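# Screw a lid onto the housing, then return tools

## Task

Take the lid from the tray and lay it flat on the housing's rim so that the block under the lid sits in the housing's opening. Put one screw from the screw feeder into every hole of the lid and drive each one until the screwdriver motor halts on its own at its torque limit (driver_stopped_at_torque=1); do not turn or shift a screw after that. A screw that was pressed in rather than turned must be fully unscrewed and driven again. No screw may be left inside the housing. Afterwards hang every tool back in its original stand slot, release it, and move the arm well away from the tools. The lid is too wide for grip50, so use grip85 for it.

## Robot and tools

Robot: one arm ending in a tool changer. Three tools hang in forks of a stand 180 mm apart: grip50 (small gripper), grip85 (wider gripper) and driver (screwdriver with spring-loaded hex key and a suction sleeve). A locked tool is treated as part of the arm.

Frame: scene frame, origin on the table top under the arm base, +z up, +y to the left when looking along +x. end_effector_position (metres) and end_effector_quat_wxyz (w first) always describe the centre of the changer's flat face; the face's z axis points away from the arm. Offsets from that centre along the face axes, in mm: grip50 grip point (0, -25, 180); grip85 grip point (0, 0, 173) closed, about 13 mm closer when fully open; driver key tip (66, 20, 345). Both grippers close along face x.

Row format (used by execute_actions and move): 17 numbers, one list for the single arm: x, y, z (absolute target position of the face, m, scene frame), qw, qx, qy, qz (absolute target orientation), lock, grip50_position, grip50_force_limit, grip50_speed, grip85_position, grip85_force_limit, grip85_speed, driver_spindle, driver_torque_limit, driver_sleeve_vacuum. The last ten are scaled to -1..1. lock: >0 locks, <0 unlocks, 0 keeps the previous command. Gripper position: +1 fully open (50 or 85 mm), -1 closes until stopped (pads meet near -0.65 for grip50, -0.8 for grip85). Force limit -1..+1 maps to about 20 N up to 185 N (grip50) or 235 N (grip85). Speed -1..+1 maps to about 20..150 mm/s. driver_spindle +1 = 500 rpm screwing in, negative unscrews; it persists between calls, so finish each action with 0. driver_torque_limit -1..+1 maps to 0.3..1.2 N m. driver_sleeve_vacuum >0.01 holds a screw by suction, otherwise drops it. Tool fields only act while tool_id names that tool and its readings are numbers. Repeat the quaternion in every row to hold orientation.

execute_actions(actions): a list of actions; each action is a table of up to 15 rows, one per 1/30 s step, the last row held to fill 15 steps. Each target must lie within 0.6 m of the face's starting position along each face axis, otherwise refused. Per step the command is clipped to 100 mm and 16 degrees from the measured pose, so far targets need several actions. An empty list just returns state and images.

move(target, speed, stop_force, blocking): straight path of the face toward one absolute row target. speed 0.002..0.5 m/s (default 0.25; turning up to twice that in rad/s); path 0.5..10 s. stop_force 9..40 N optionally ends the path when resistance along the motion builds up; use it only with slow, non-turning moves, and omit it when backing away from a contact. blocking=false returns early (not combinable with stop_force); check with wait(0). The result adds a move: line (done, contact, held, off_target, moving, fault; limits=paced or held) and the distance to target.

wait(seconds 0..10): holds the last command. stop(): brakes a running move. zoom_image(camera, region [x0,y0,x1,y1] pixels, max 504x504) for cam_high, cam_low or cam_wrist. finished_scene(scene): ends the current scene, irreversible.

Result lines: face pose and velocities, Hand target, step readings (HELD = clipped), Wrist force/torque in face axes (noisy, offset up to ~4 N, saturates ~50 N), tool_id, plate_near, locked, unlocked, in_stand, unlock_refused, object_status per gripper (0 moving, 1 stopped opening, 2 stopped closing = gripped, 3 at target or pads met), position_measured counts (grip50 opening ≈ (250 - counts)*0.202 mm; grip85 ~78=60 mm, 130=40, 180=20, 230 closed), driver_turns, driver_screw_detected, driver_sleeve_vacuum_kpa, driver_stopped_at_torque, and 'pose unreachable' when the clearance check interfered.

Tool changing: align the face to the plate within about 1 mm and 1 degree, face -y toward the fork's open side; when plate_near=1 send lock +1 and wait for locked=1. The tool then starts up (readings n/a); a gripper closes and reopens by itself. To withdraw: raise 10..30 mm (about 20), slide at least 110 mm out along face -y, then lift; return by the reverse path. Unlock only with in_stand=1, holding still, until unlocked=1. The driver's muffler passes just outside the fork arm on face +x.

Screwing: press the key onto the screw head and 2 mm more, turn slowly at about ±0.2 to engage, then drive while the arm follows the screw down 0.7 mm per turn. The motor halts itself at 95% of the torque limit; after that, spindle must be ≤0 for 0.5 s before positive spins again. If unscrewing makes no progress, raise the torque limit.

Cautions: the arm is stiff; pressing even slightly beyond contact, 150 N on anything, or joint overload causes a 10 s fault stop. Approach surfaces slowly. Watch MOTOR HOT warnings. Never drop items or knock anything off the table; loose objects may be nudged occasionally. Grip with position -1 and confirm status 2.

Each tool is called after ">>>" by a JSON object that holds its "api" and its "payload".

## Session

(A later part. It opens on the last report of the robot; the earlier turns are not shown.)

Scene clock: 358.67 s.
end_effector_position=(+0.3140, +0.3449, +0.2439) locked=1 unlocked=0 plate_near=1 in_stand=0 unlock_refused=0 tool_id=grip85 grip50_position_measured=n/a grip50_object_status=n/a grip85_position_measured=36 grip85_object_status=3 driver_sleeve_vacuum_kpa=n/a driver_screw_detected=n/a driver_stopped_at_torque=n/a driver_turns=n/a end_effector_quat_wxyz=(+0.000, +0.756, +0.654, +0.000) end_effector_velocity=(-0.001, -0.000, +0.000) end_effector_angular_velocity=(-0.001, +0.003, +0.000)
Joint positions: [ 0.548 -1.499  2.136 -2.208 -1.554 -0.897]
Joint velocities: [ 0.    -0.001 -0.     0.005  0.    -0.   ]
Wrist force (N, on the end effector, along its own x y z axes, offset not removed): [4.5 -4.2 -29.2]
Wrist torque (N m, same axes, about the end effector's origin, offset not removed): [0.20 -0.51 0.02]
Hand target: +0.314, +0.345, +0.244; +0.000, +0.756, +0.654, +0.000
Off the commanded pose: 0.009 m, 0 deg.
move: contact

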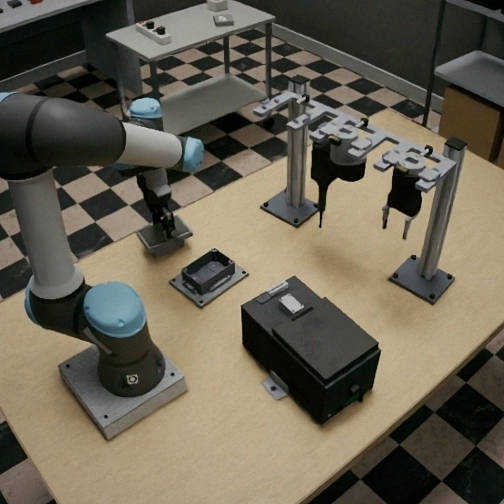

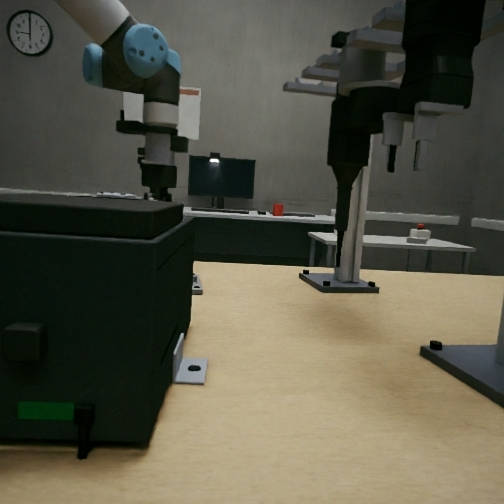

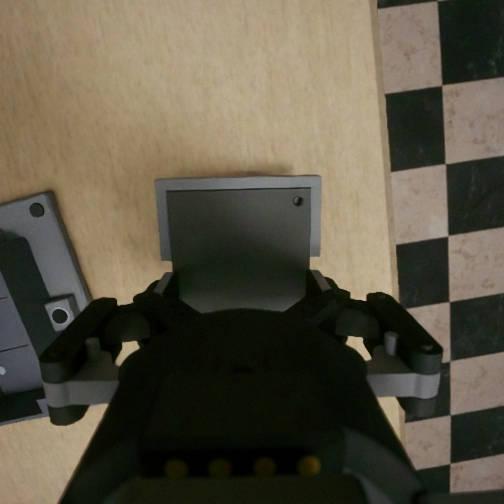

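>>> {"api": "move", "payload": {"target": [0.3140,0.3449,0.2465,0,0.75643,0.65408,0,0,0,0,0,0.74,-0.3,0,0,0,0], "speed": 0.01}}

>>> {"api": "move", "payload": {"target": [0.3140,0.3449,0.2445,0,0.75643,0.65408,0,0,0,0,0,1,-0.3,0,0,0,0], "speed": 0.004}}

>>> {"api": "zoom_image", "payload": {"camera": "cam_wrist", "region": [140, 170, 340, 330]}}

>>> {"api": "zoom_image", "payload": {"camera": "cam_high", "region": [130, 210, 200, 270]}}

Scene clock: 367.70 s.
end_effector_position=(+0.3140, +0.3449, +0.2464) locked=1 unlocked=0 plate_near=1 in_stand=0 unlock_refused=0 tool_id=grip85 grip50_position_measured=n/a grip50_object_status=n/a grip85_position_measured=36 grip85_object_status=3 driver_sleeve_vacuum_kpa=n/a driver_screw_detected=n/a driver_stopped_at_torque=n/a driver_turns=n/a end_effector_quat_wxyz=(+0.000, +0.756, +0.654, +0.000) end_effector_velocity=(+0.000, -0.000, +0.001) end_effector_angular_velocity=(+0.000, +0.001, -0.001)
Joint positions: [ 0.548 -1.503  2.133 -2.2   -1.554 -0.897]
Joint velocities: [-0.001 -0.001 -0.001  0.003  0.     0.001]
Wrist force (N, on the end effector, along its own x y z axes, offset not removed): [2.4 -3.6 0.6]
Wrist torque (N m, same axes, about the end effector's origin, offset not removed): [-0.12 -0.24 0.21]
Hand target: +0.314, +0.345, +0.246; -0.000, +0.756, +0.654, +0.000
Off the commanded pose: 0.000 m, 0 deg.
move: done

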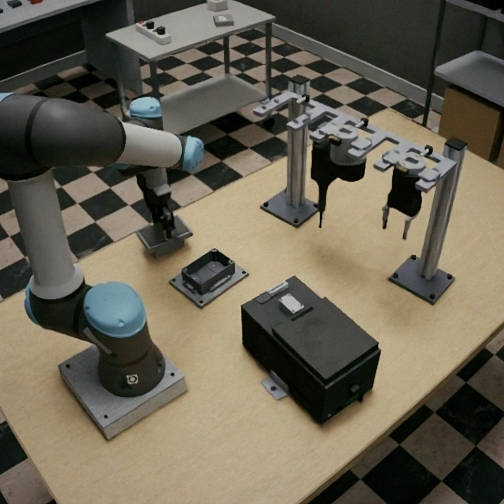

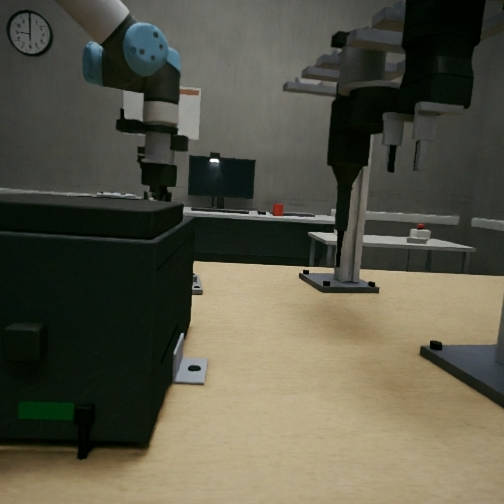

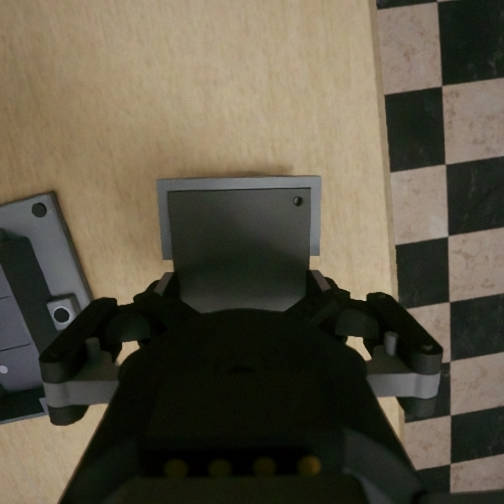

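Scene clock: 368.40 s.
end_effector_position=(+0.3140, +0.3449, +0.2446) locked=1 unlocked=0 plate_near=1 in_stand=0 unlock_refused=0 tool_id=grip85 grip50_position_measured=n/a grip50_object_status=n/a grip85_position_measured=3 grip85_object_status=3 driver_sleeve_vacuum_kpa=n/a driver_screw_detected=n/a driver_stopped_at_torque=n/a driver_turns=n/a end_effector_quat_wxyz=(+0.000, +0.756, +0.654, +0.000) end_effector_velocity=(-0.000, -0.000, -0.001) end_effector_angular_velocity=(+0.000, +0.000, -0.000)
Joint positions: [ 0.548 -1.5    2.135 -2.205 -1.554 -0.897]
Joint velocities: [ 0.     0.001  0.002 -0.003  0.     0.   ]
Wrist force (N, on the end effector, along its own x y z axes, offset not removed): [1.7 -3.4 1.6]
Wrist torque (N m, same axes, about the end effector's origin, offset not removed): [-0.27 0.00 0.13]
Hand target: +0.314, +0.345, +0.245; -0.000, +0.756, +0.654, -0.000
Off the commanded pose: 0.000 m, 0 deg.
move: done

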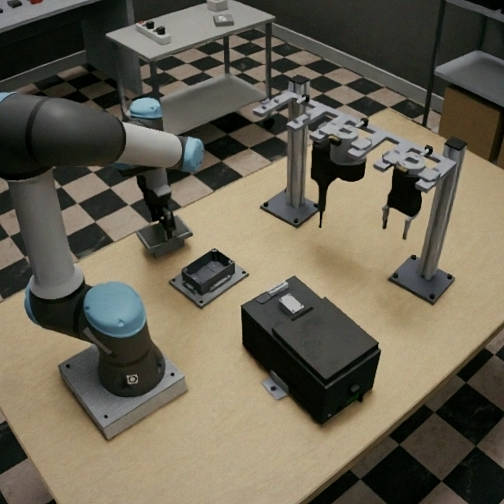

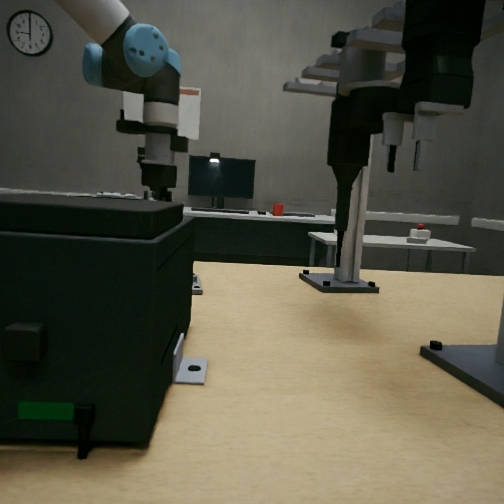

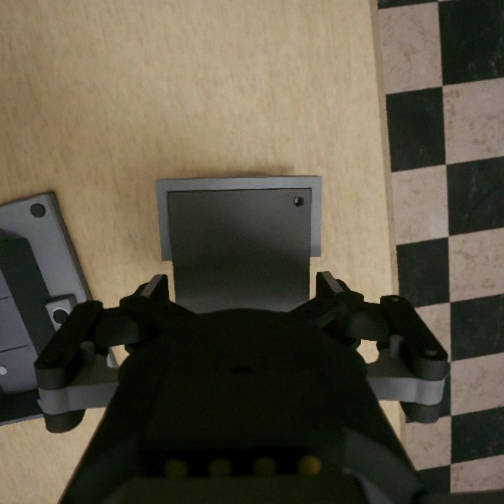

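Region (140, 170, 340, 330) of cam_wrist's 504x504 image, scaled by 2.520, with more detail than that image has; it fills the top 403 rows of this view, and the rest is white.

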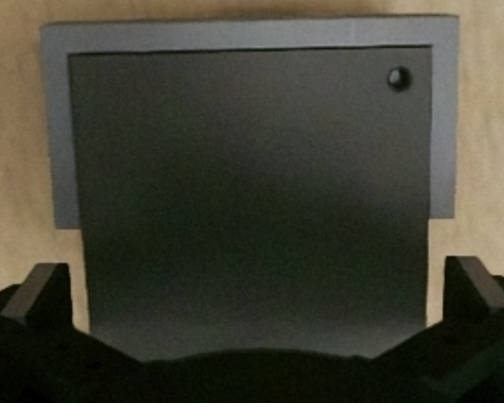

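Region (130, 210, 200, 270) of cam_high's 504x504 image, scaled by 7.200, with more detail than that image has; it fills the top 432 rows of this view, and the rest is white.

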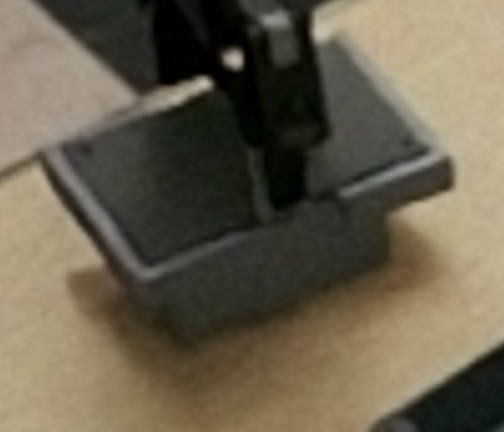

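>>> {"api": "move", "payload": {"target": [0.3140,0.3449,0.2391,0,0.75643,0.65408,0,0,0,0,0,1,-0.3,-0.5,0,0,0], "speed": 0.006, "stop_force": 9}}

>>> {"api": "execute_actions", "payload": {"actions": [[[0.3140,0.3449,0.2391,0,0.75643,0.65408,0,0,0,0,0,-1,-0.3,-0.5,0,0,0]],[[0.3140,0.3449,0.2391,0,0.75643,0.65408,0,0,0,0,0,-1,-0.3,-0.5,0,0,0]]]}}

Scene clock: 375.53 s.
end_effector_position=(+0.3140, +0.3449, +0.2392) locked=1 unlocked=0 plate_near=1 in_stand=0 unlock_refused=0 tool_id=grip85 grip50_position_measured=n/a grip50_object_status=n/a grip85_position_measured=3 grip85_object_status=3 driver_sleeve_vacuum_kpa=n/a driver_screw_detected=n/a driver_stopped_at_torque=n/a driver_turns=n/a end_effector_quat_wxyz=(-0.000, +0.756, +0.654, -0.000) end_effector_velocity=(+0.000, +0.000, -0.001) end_effector_angular_velocity=(-0.000, -0.000, +0.000)
Joint positions: [ 0.548 -1.491  2.142 -2.222 -1.554 -0.897]
Joint velocities: [ 0.     0.002  0.001 -0.003 -0.    -0.   ]
Wrist force (N, on the end effector, along its own x y z axes, offset not removed): [3.2 -2.2 0.3]
Wrist torque (N m, same axes, about the end effector's origin, offset not removed): [-0.10 -0.25 0.18]
Hand target: +0.314, +0.345, +0.239; +0.000, +0.756, +0.654, -0.000
Off the commanded pose: 0.000 m, 0 deg.
move: done

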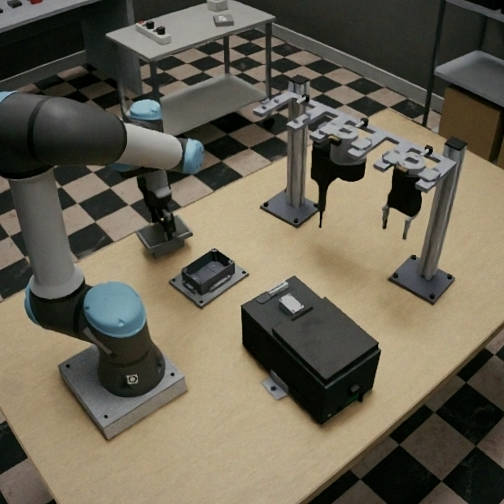

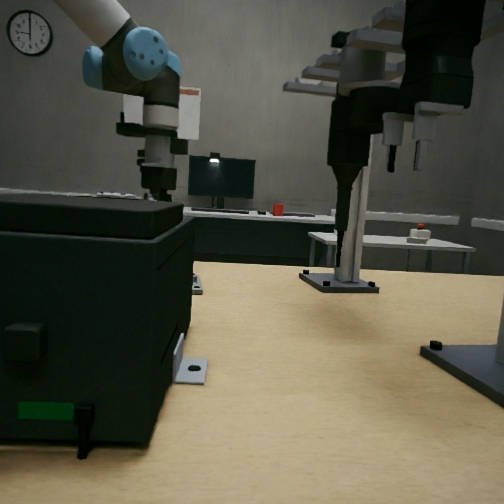

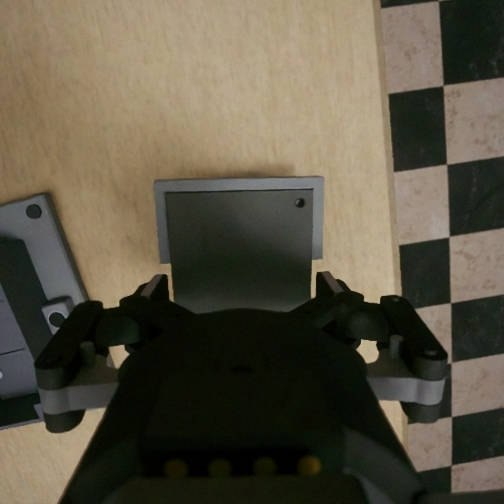

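Scene clock: 376.53 s.
end_effector_position=(+0.3140, +0.3449, +0.2391) locked=1 unlocked=0 plate_near=1 in_stand=0 unlock_refused=0 tool_id=grip85 grip50_position_measured=n/a grip50_object_status=n/a grip85_position_measured=26 grip85_object_status=2 driver_sleeve_vacuum_kpa=n/a driver_screw_detected=n/a driver_stopped_at_torque=n/a driver_turns=n/a end_effector_quat_wxyz=(+0.000, +0.756, +0.654, +0.000) end_effector_velocity=(+0.000, -0.000, -0.000) end_effector_angular_velocity=(-0.001, +0.000, -0.001)
Joint positions: [ 0.548 -1.491  2.143 -2.222 -1.554 -0.897]
Joint velocities: [-0.001  0.    -0.     0.001 -0.     0.   ]
Wrist force (N, on the end effector, along its own x y z axes, offset not removed): [-8.6 -4.4 -50.0]
Wrist torque (N m, same axes, about the end effector's origin, offset not removed): [1.60 -1.67 0.01]
Hand target: +0.314, +0.345, +0.239; +0.000, +0.756, +0.654, +0.000
Off the commanded pose: 0.000 m, 0 deg.
Step readings (end_effector_position; steps 1 to 15: 1st action; 16 to 30: 2nd action):
0: (+0.3140, +0.3449, +0.2392)
1: (+0.3140, +0.3449, +0.2392)
2: (+0.3140, +0.3449, +0.2391)
4: (+0.3140, +0.3449, +0.2391)
8: (+0.3140, +0.3449, +0.2392)
15: (+0.3140, +0.3449, +0.2392)
16: (+0.3140, +0.3449, +0.2392)
17: (+0.3140, +0.3449, +0.2392)
19: (+0.3140, +0.3449, +0.2392)
23: (+0.3140, +0.3449, +0.2391)
30: end_effector_position above

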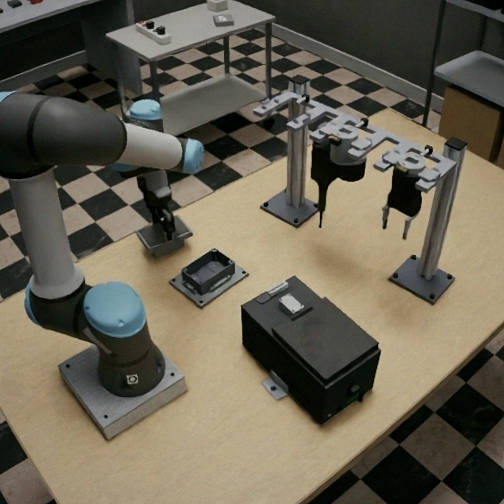

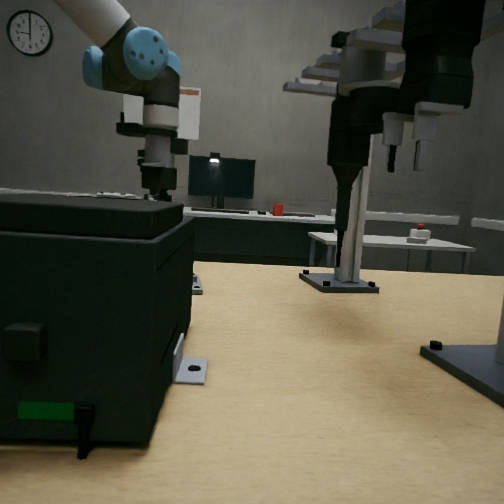

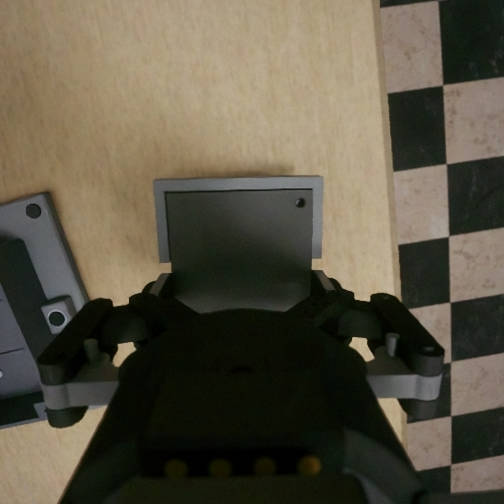

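>>> {"api": "move", "payload": {"target": [0.3140,0.3449,0.275,0,0.75643,0.65408,0,0,0,0,0,-1,-0.3,-0.5,0,0,0], "speed": 0.03}}

>>> {"api": "zoom_image", "payload": {"camera": "cam_high", "region": [120, 180, 220, 280]}}

>>> {"api": "zoom_image", "payload": {"camera": "cam_wrist", "region": [140, 170, 340, 330]}}

Scene clock: 382.47 s.
end_effector_position=(+0.3141, +0.3449, +0.2748) locked=1 unlocked=0 plate_near=1 in_stand=0 unlock_refused=0 tool_id=grip85 grip50_position_measured=n/a grip50_object_status=n/a grip85_position_measured=27 grip85_object_status=2 driver_sleeve_vacuum_kpa=n/a driver_screw_detected=n/a driver_stopped_at_torque=n/a driver_turns=n/a end_effector_quat_wxyz=(-0.000, +0.756, +0.654, +0.000) end_effector_velocity=(-0.000, +0.000, +0.002) end_effector_angular_velocity=(+0.001, +0.001, +0.000)
Joint positions: [ 0.547 -1.546  2.092 -2.115 -1.554 -0.898]
Joint velocities: [ 0.    -0.002 -0.003  0.005  0.001  0.   ]
Wrist force (N, on the end effector, along its own x y z axes, offset not removed): [1.9 -3.2 3.8]
Wrist torque (N m, same axes, about the end effector's origin, offset not removed): [-0.28 -0.12 0.04]
Hand target: +0.314, +0.345, +0.275; -0.000, +0.756, +0.654, +0.000
Off the commanded pose: 0.000 m, 0 deg.
move: done

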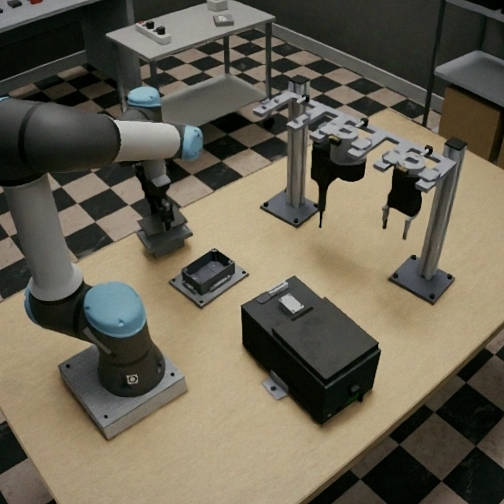

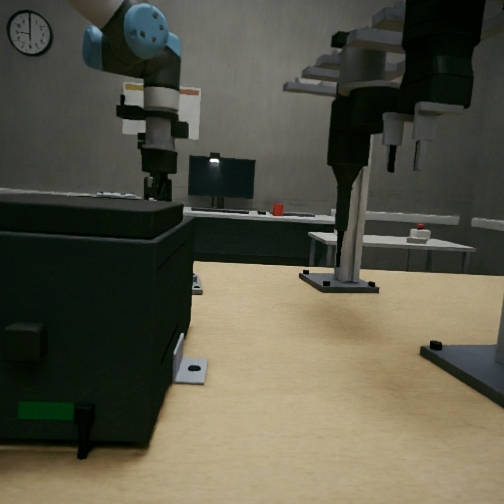

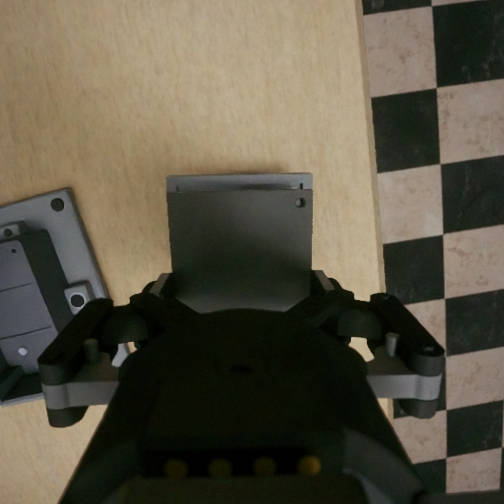

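Region (120, 180, 220, 280) of cam_high's 504x504 image, scaled by 5.040, with more detail than that image has.

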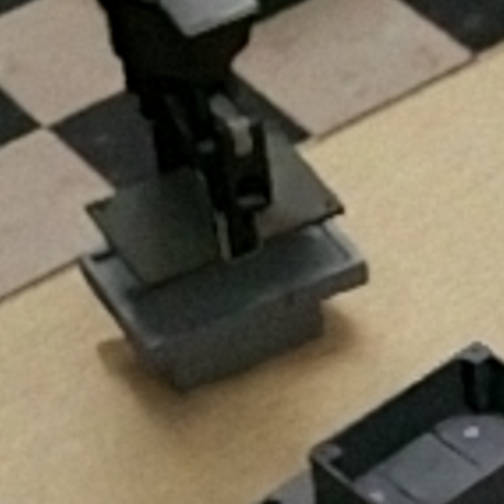

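Region (140, 170, 340, 330) of cam_wrist's 504x504 image, scaled by 2.520, with more detail than that image has; it fills the top 403 rows of this view, and the rest is white.

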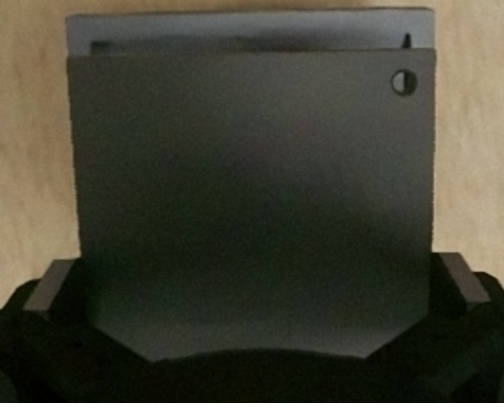

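>>> {"api": "move", "payload": {"target": [0.3300,0.1630,0.29,0,0.6724,0.7402,0,0,0,0,0,-1,-0.3,-0.5,0,0,0], "speed": 0.12}}

>>> {"api": "zoom_image", "payload": {"camera": "cam_wrist", "region": [140, 110, 340, 270]}}

Scene clock: 394.87 s.
end_effector_position=(+0.3303, +0.1633, +0.2901) locked=1 unlocked=0 plate_near=1 in_stand=0 unlock_refused=0 tool_id=grip85 grip50_position_measured=n/a grip50_object_status=n/a grip85_position_measured=27 grip85_object_status=2 driver_sleeve_vacuum_kpa=n/a driver_screw_detected=n/a driver_stopped_at_torque=n/a driver_turns=n/a end_effector_quat_wxyz=(-0.000, +0.672, +0.740, +0.001) end_effector_velocity=(+0.000, -0.001, +0.000) end_effector_angular_velocity=(+0.000, -0.000, +0.003)
Joint positions: [ 0.09  -1.821  2.29  -2.031 -1.555 -1.595]
Joint velocities: [-0.005 -0.002  0.     0.002  0.    -0.008]
Wrist force (N, on the end effector, along its own x y z axes, offset not removed): [1.4 -1.7 1.2]
Wrist torque (N m, same axes, about the end effector's origin, offset not removed): [0.04 -0.14 0.15]
Hand target: +0.330, +0.163, +0.290; -0.000, +0.672, +0.740, +0.001
Off the commanded pose: 0.000 m, 0 deg.
move: done

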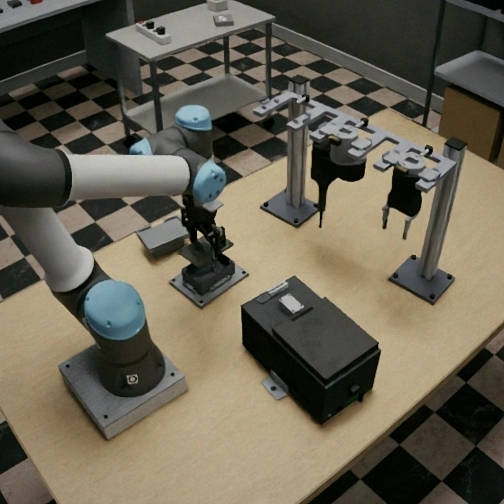

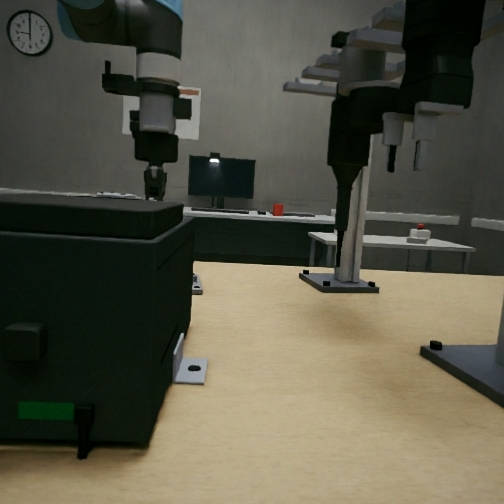

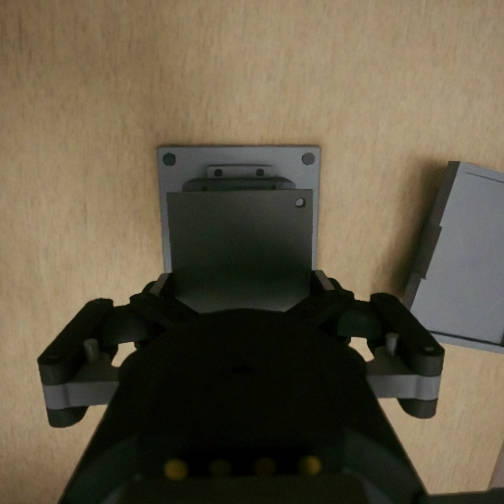

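Region (140, 110, 340, 270) of cam_wrist's 504x504 image, scaled by 2.520, with more detail than that image has; it fills the top 403 rows of this view, and the rest is white.

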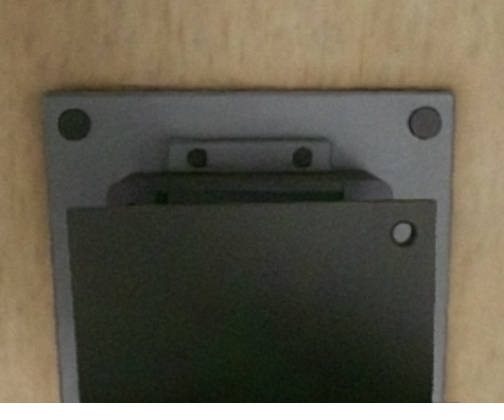

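>>> {"api": "move", "payload": {"target": [0.3554,0.1637,0.265,0,0.67880,0.73432,0,0,0,0,0,-1,-0.3,-0.5,0,0,0], "speed": 0.05}}

>>> {"api": "wait", "payload": {"seconds": 0.3}}

>>> {"api": "zoom_image", "payload": {"camera": "cam_wrist", "region": [140, 80, 340, 240]}}

Scene clock: 413.17 s.
end_effector_position=(+0.3552, +0.1637, +0.2651) locked=1 unlocked=0 plate_near=1 in_stand=0 unlock_refused=0 tool_id=grip85 grip50_position_measured=n/a grip50_object_status=n/a grip85_position_measured=27 grip85_object_status=2 driver_sleeve_vacuum_kpa=n/a driver_screw_detected=n/a driver_stopped_at_torque=n/a driver_turns=n/a end_effector_quat_wxyz=(-0.000, +0.679, +0.734, +0.000) end_effector_velocity=(+0.002, +0.000, -0.001) end_effector_angular_velocity=(+0.000, -0.001, -0.001)
Joint positions: [ 0.088 -1.716  2.284 -2.131 -1.556 -1.58 ]
Joint velocities: [-0.     0.006 -0.001 -0.006  0.     0.   ]
Wrist force (N, on the end effector, along its own x y z axes, offset not removed): [-1.1 -3.7 -0.9]
Wrist torque (N m, same axes, about the end effector's origin, offset not removed): [-0.04 0.04 0.06]
Hand target: +0.355, +0.164, +0.265; -0.000, +0.679, +0.734, +0.000
Off the commanded pose: 0.000 m, 0 deg.
move: done

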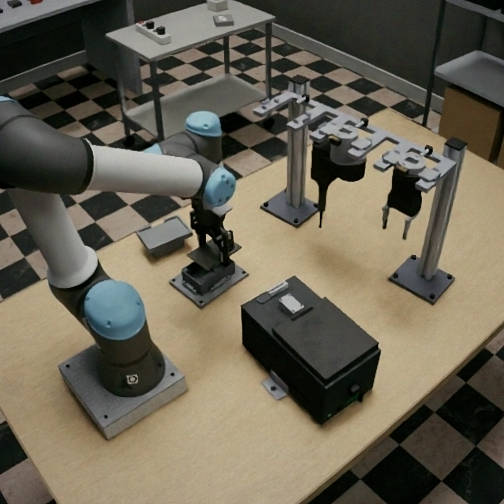

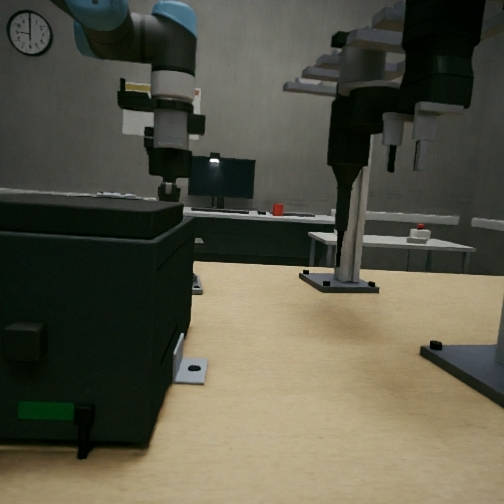

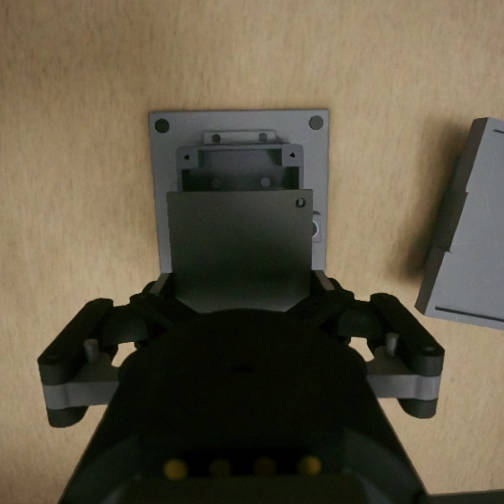

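Scene clock: 413.47 s.
end_effector_position=(+0.3553, +0.1637, +0.2650) locked=1 unlocked=0 plate_near=1 in_stand=0 unlock_refused=0 tool_id=grip85 grip50_position_measured=n/a grip50_object_status=n/a grip85_position_measured=27 grip85_object_status=2 driver_sleeve_vacuum_kpa=n/a driver_screw_detected=n/a driver_stopped_at_torque=n/a driver_turns=n/a end_effector_quat_wxyz=(-0.000, +0.679, +0.734, +0.000) end_effector_velocity=(+0.000, -0.000, +0.000) end_effector_angular_velocity=(-0.001, -0.001, -0.001)
Joint positions: [ 0.088 -1.716  2.284 -2.131 -1.556 -1.58 ]
Joint velocities: [-0.001  0.    -0.    -0.    -0.001  0.   ]
Wrist force (N, on the end effector, along its own x y z axes, offset not removed): [0.2 -3.7 2.6]
Wrist torque (N m, same axes, about the end effector's origin, offset not removed): [0.02 0.02 0.35]
Hand target: +0.355, +0.164, +0.265; -0.000, +0.679, +0.734, +0.000
Off the commanded pose: 0.000 m, 0 deg.
wait: 0.30 s; at rest by 0.17 s

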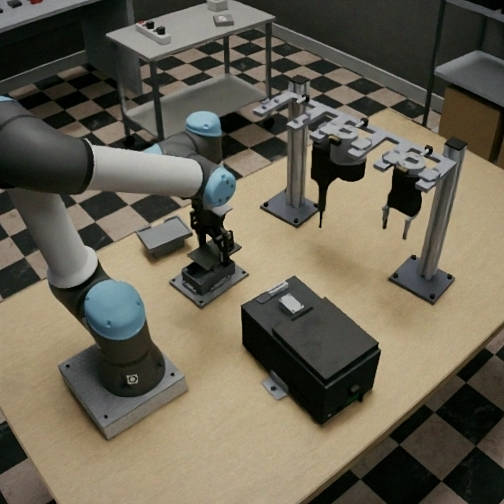

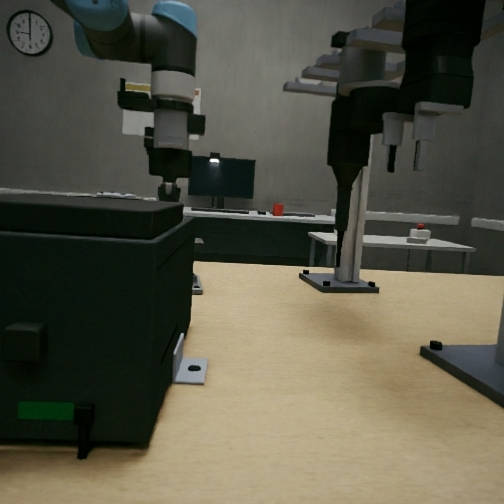

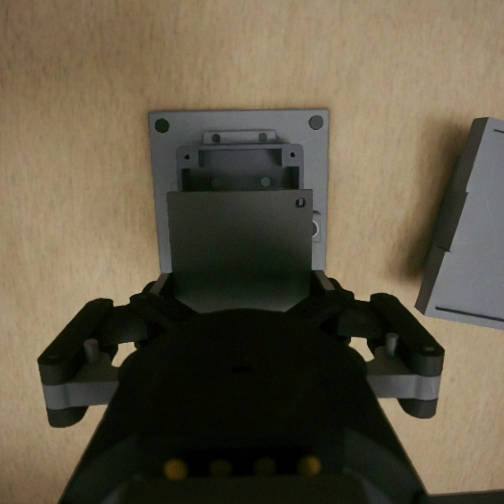

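Region (140, 80, 340, 240) of cam_wrist's 504x504 image, scaled by 2.520, with more detail than that image has; it fills the top 403 rows of this view, and the rest is white.

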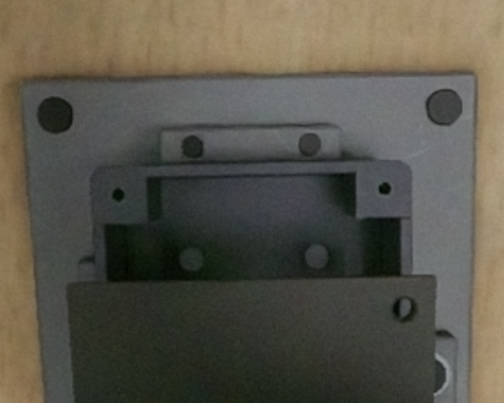

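>>> {"api": "move", "payload": {"target": [0.33075,0.16212,0.250,0,0.67880,0.73432,0,0,0,0,0,-1,-0.3,-0.5,0,0,0], "speed": 0.03}}

>>> {"api": "zoom_image", "payload": {"camera": "cam_wrist", "region": [140, 130, 340, 290]}}

>>> {"api": "zoom_image", "payload": {"camera": "cam_high", "region": [160, 220, 260, 320]}}

Scene clock: 441.30 s.
end_effector_position=(+0.3308, +0.1621, +0.2501) locked=1 unlocked=0 plate_near=1 in_stand=0 unlock_refused=0 tool_id=grip85 grip50_position_measured=n/a grip50_object_status=n/a grip85_position_measured=27 grip85_object_status=2 driver_sleeve_vacuum_kpa=n/a driver_screw_detected=n/a driver_stopped_at_torque=n/a driver_turns=n/a end_effector_quat_wxyz=(+0.000, +0.679, +0.734, -0.000) end_effector_velocity=(-0.001, -0.000, -0.001) end_effector_angular_velocity=(-0.001, -0.000, -0.001)
Joint positions: [ 0.089 -1.755  2.36  -2.168 -1.556 -1.579]
Joint velocities: [-0.    -0.002  0.005 -0.003 -0.001  0.   ]
Wrist force (N, on the end effector, along its own x y z axes, offset not removed): [0.7 -2.2 -0.4]
Wrist torque (N m, same axes, about the end effector's origin, offset not removed): [-0.05 -0.18 0.15]
Hand target: +0.331, +0.162, +0.250; -0.000, +0.679, +0.734, -0.000
Off the commanded pose: 0.000 m, 0 deg.
move: done

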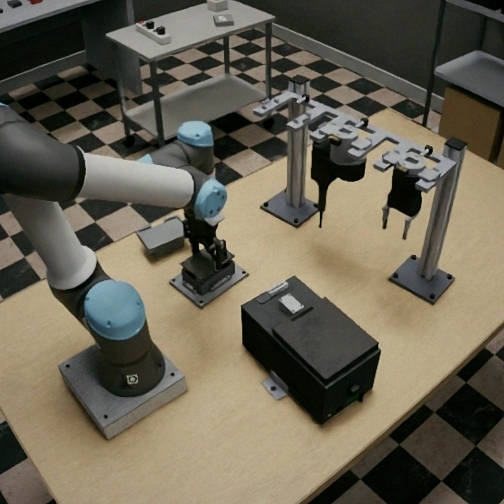

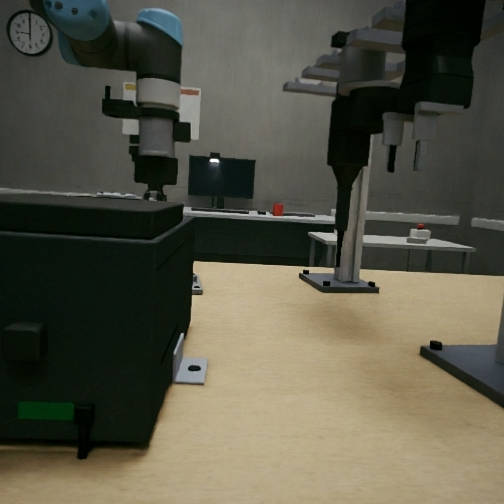

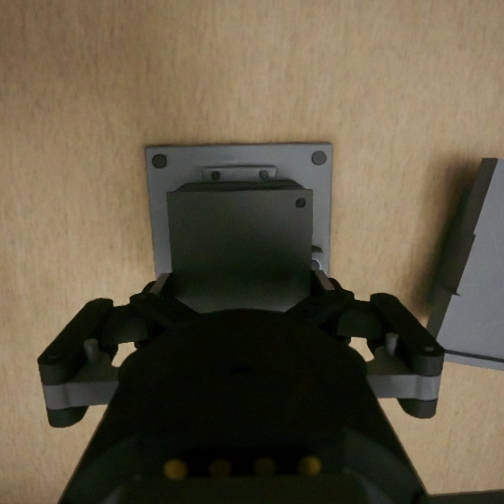

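Region (140, 130, 340, 290) of cam_wrist's 504x504 image, scaled by 2.520, with more detail than that image has; it fills the top 403 rows of this view, and the rest is white.

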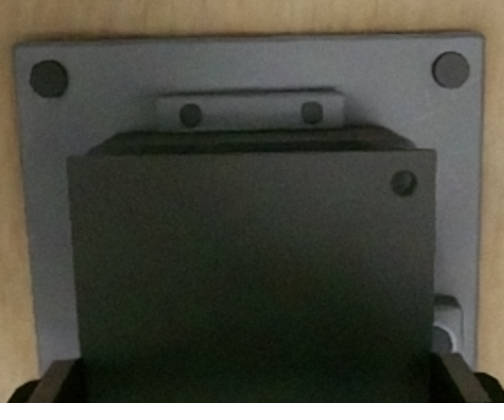

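Region (160, 220, 260, 320) of cam_high's 504x504 image, scaled by 5.040, with more detail than that image has.

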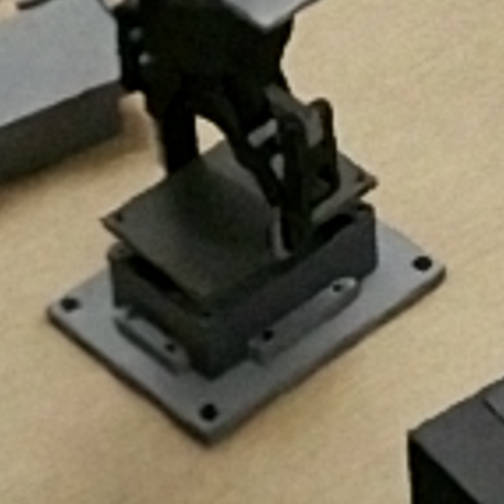

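>>> {"api": "move", "payload": {"target": [0.33075,0.16212,0.243,0,0.67880,0.73432,0,0,0,0,0,-1,-0.3,-0.5,0,0,0], "speed": 0.01, "stop_force": 9}}

>>> {"api": "move", "payload": {"target": [0.33075,0.16212,0.226,0,0.67880,0.73432,0,0,0,0,0,-1,-0.3,-0.5,0,0,0], "speed": 0.003, "stop_force": 9}}

>>> {"api": "zoom_image", "payload": {"camera": "cam_high", "region": [160, 220, 260, 320]}}

Scene clock: 448.03 s.
end_effector_position=(+0.3307, +0.1621, +0.2432) locked=1 unlocked=0 plate_near=1 in_stand=0 unlock_refused=0 tool_id=grip85 grip50_position_measured=n/a grip50_object_status=n/a grip85_position_measured=27 grip85_object_status=2 driver_sleeve_vacuum_kpa=n/a driver_screw_detected=n/a driver_stopped_at_torque=n/a driver_turns=n/a end_effector_quat_wxyz=(-0.000, +0.679, +0.734, -0.000) end_effector_velocity=(-0.000, +0.000, -0.002) end_effector_angular_velocity=(+0.000, +0.001, +0.000)
Joint positions: [ 0.089 -1.742  2.372 -2.192 -1.556 -1.579]
Joint velocities: [ 0.     0.003  0.003 -0.006  0.    -0.   ]
Wrist force (N, on the end effector, along its own x y z axes, offset not removed): [0.3 -0.8 3.1]
Wrist torque (N m, same axes, about the end effector's origin, offset not removed): [0.04 0.02 0.10]
Hand target: +0.331, +0.162, +0.243; -0.000, +0.679, +0.734, -0.000
Off the commanded pose: 0.000 m, 0 deg.
move: done

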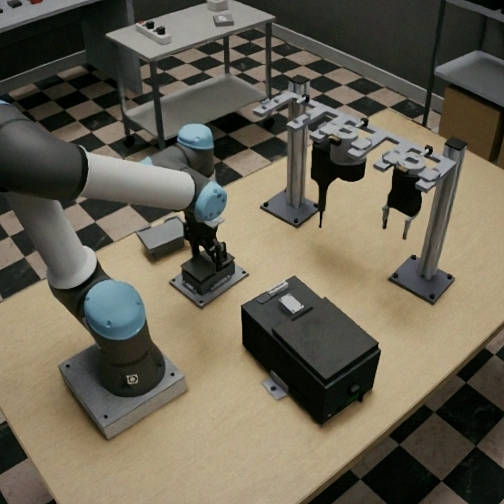

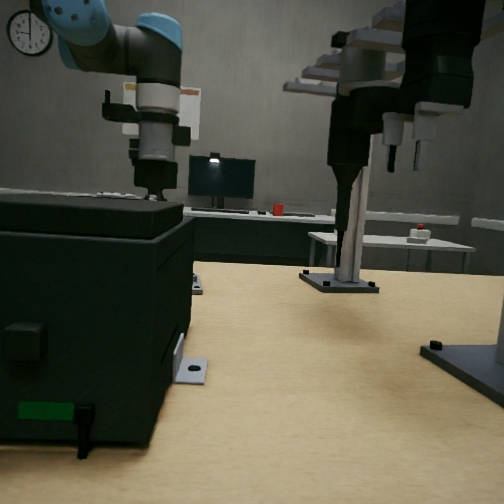

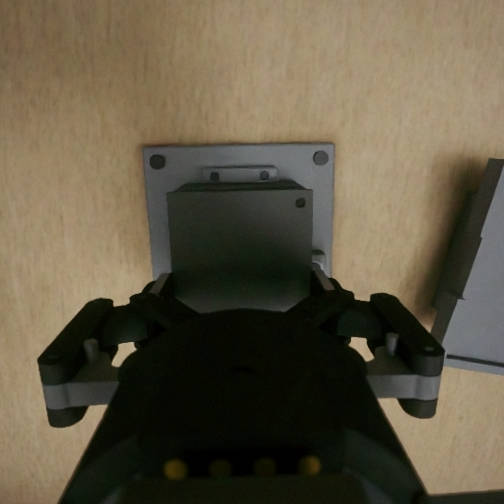

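Scene clock: 451.33 s.
end_effector_position=(+0.3307, +0.1621, +0.2343) locked=1 unlocked=0 plate_near=1 in_stand=0 unlock_refused=0 tool_id=grip85 grip50_position_measured=n/a grip50_object_status=n/a grip85_position_measured=27 grip85_object_status=2 driver_sleeve_vacuum_kpa=n/a driver_screw_detected=n/a driver_stopped_at_torque=n/a driver_turns=n/a end_effector_quat_wxyz=(-0.000, +0.679, +0.734, -0.000) end_effector_velocity=(-0.000, -0.001, +0.000) end_effector_angular_velocity=(-0.001, +0.002, -0.001)
Joint positions: [ 0.09  -1.724  2.386 -2.225 -1.556 -1.578]
Joint velocities: [-0.002 -0.002  0.     0.004 -0.001 -0.001]
Wrist force (N, on the end effector, along its own x y z axes, offset not removed): [-1.2 -18.0 -29.3]
Wrist torque (N m, same axes, about the end effector's origin, offset not removed): [2.03 -0.54 -0.06]
Hand target: +0.331, +0.162, +0.234; -0.000, +0.679, +0.734, -0.000
Off the commanded pose: 0.008 m, 0 deg.
move: contact

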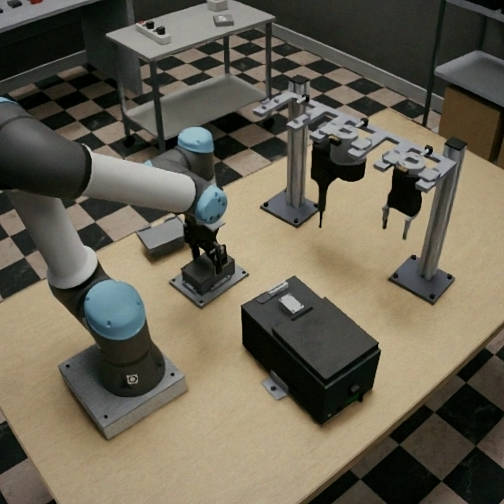

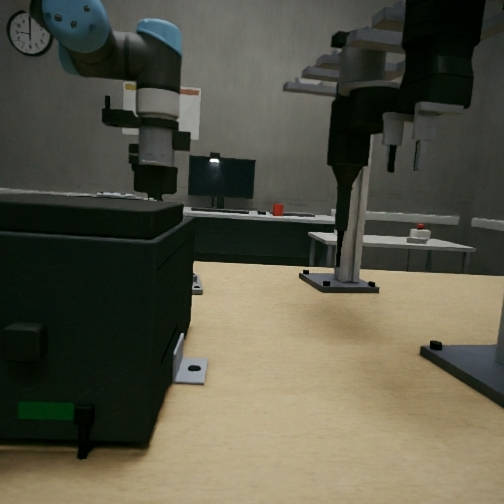

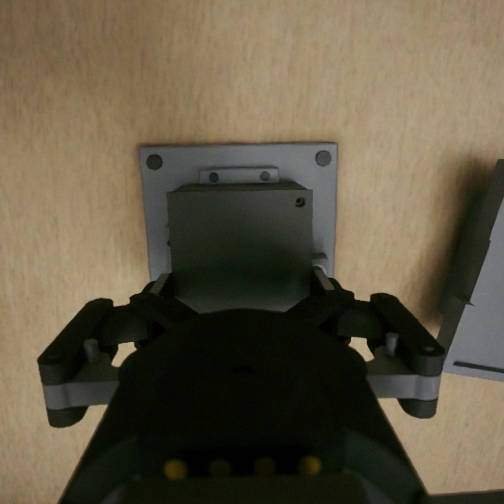

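Region (160, 220, 260, 320) of cam_high's 504x504 image, scaled by 5.040, with more detail than that image has.

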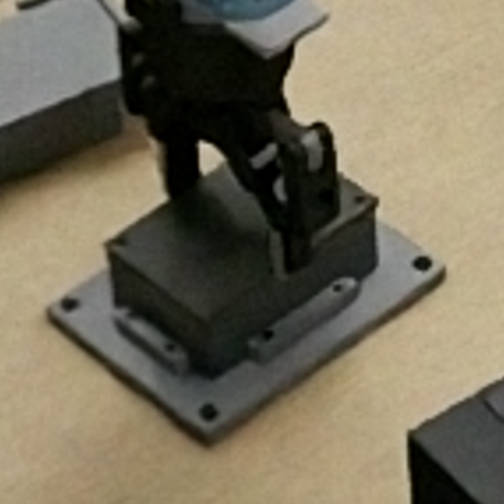

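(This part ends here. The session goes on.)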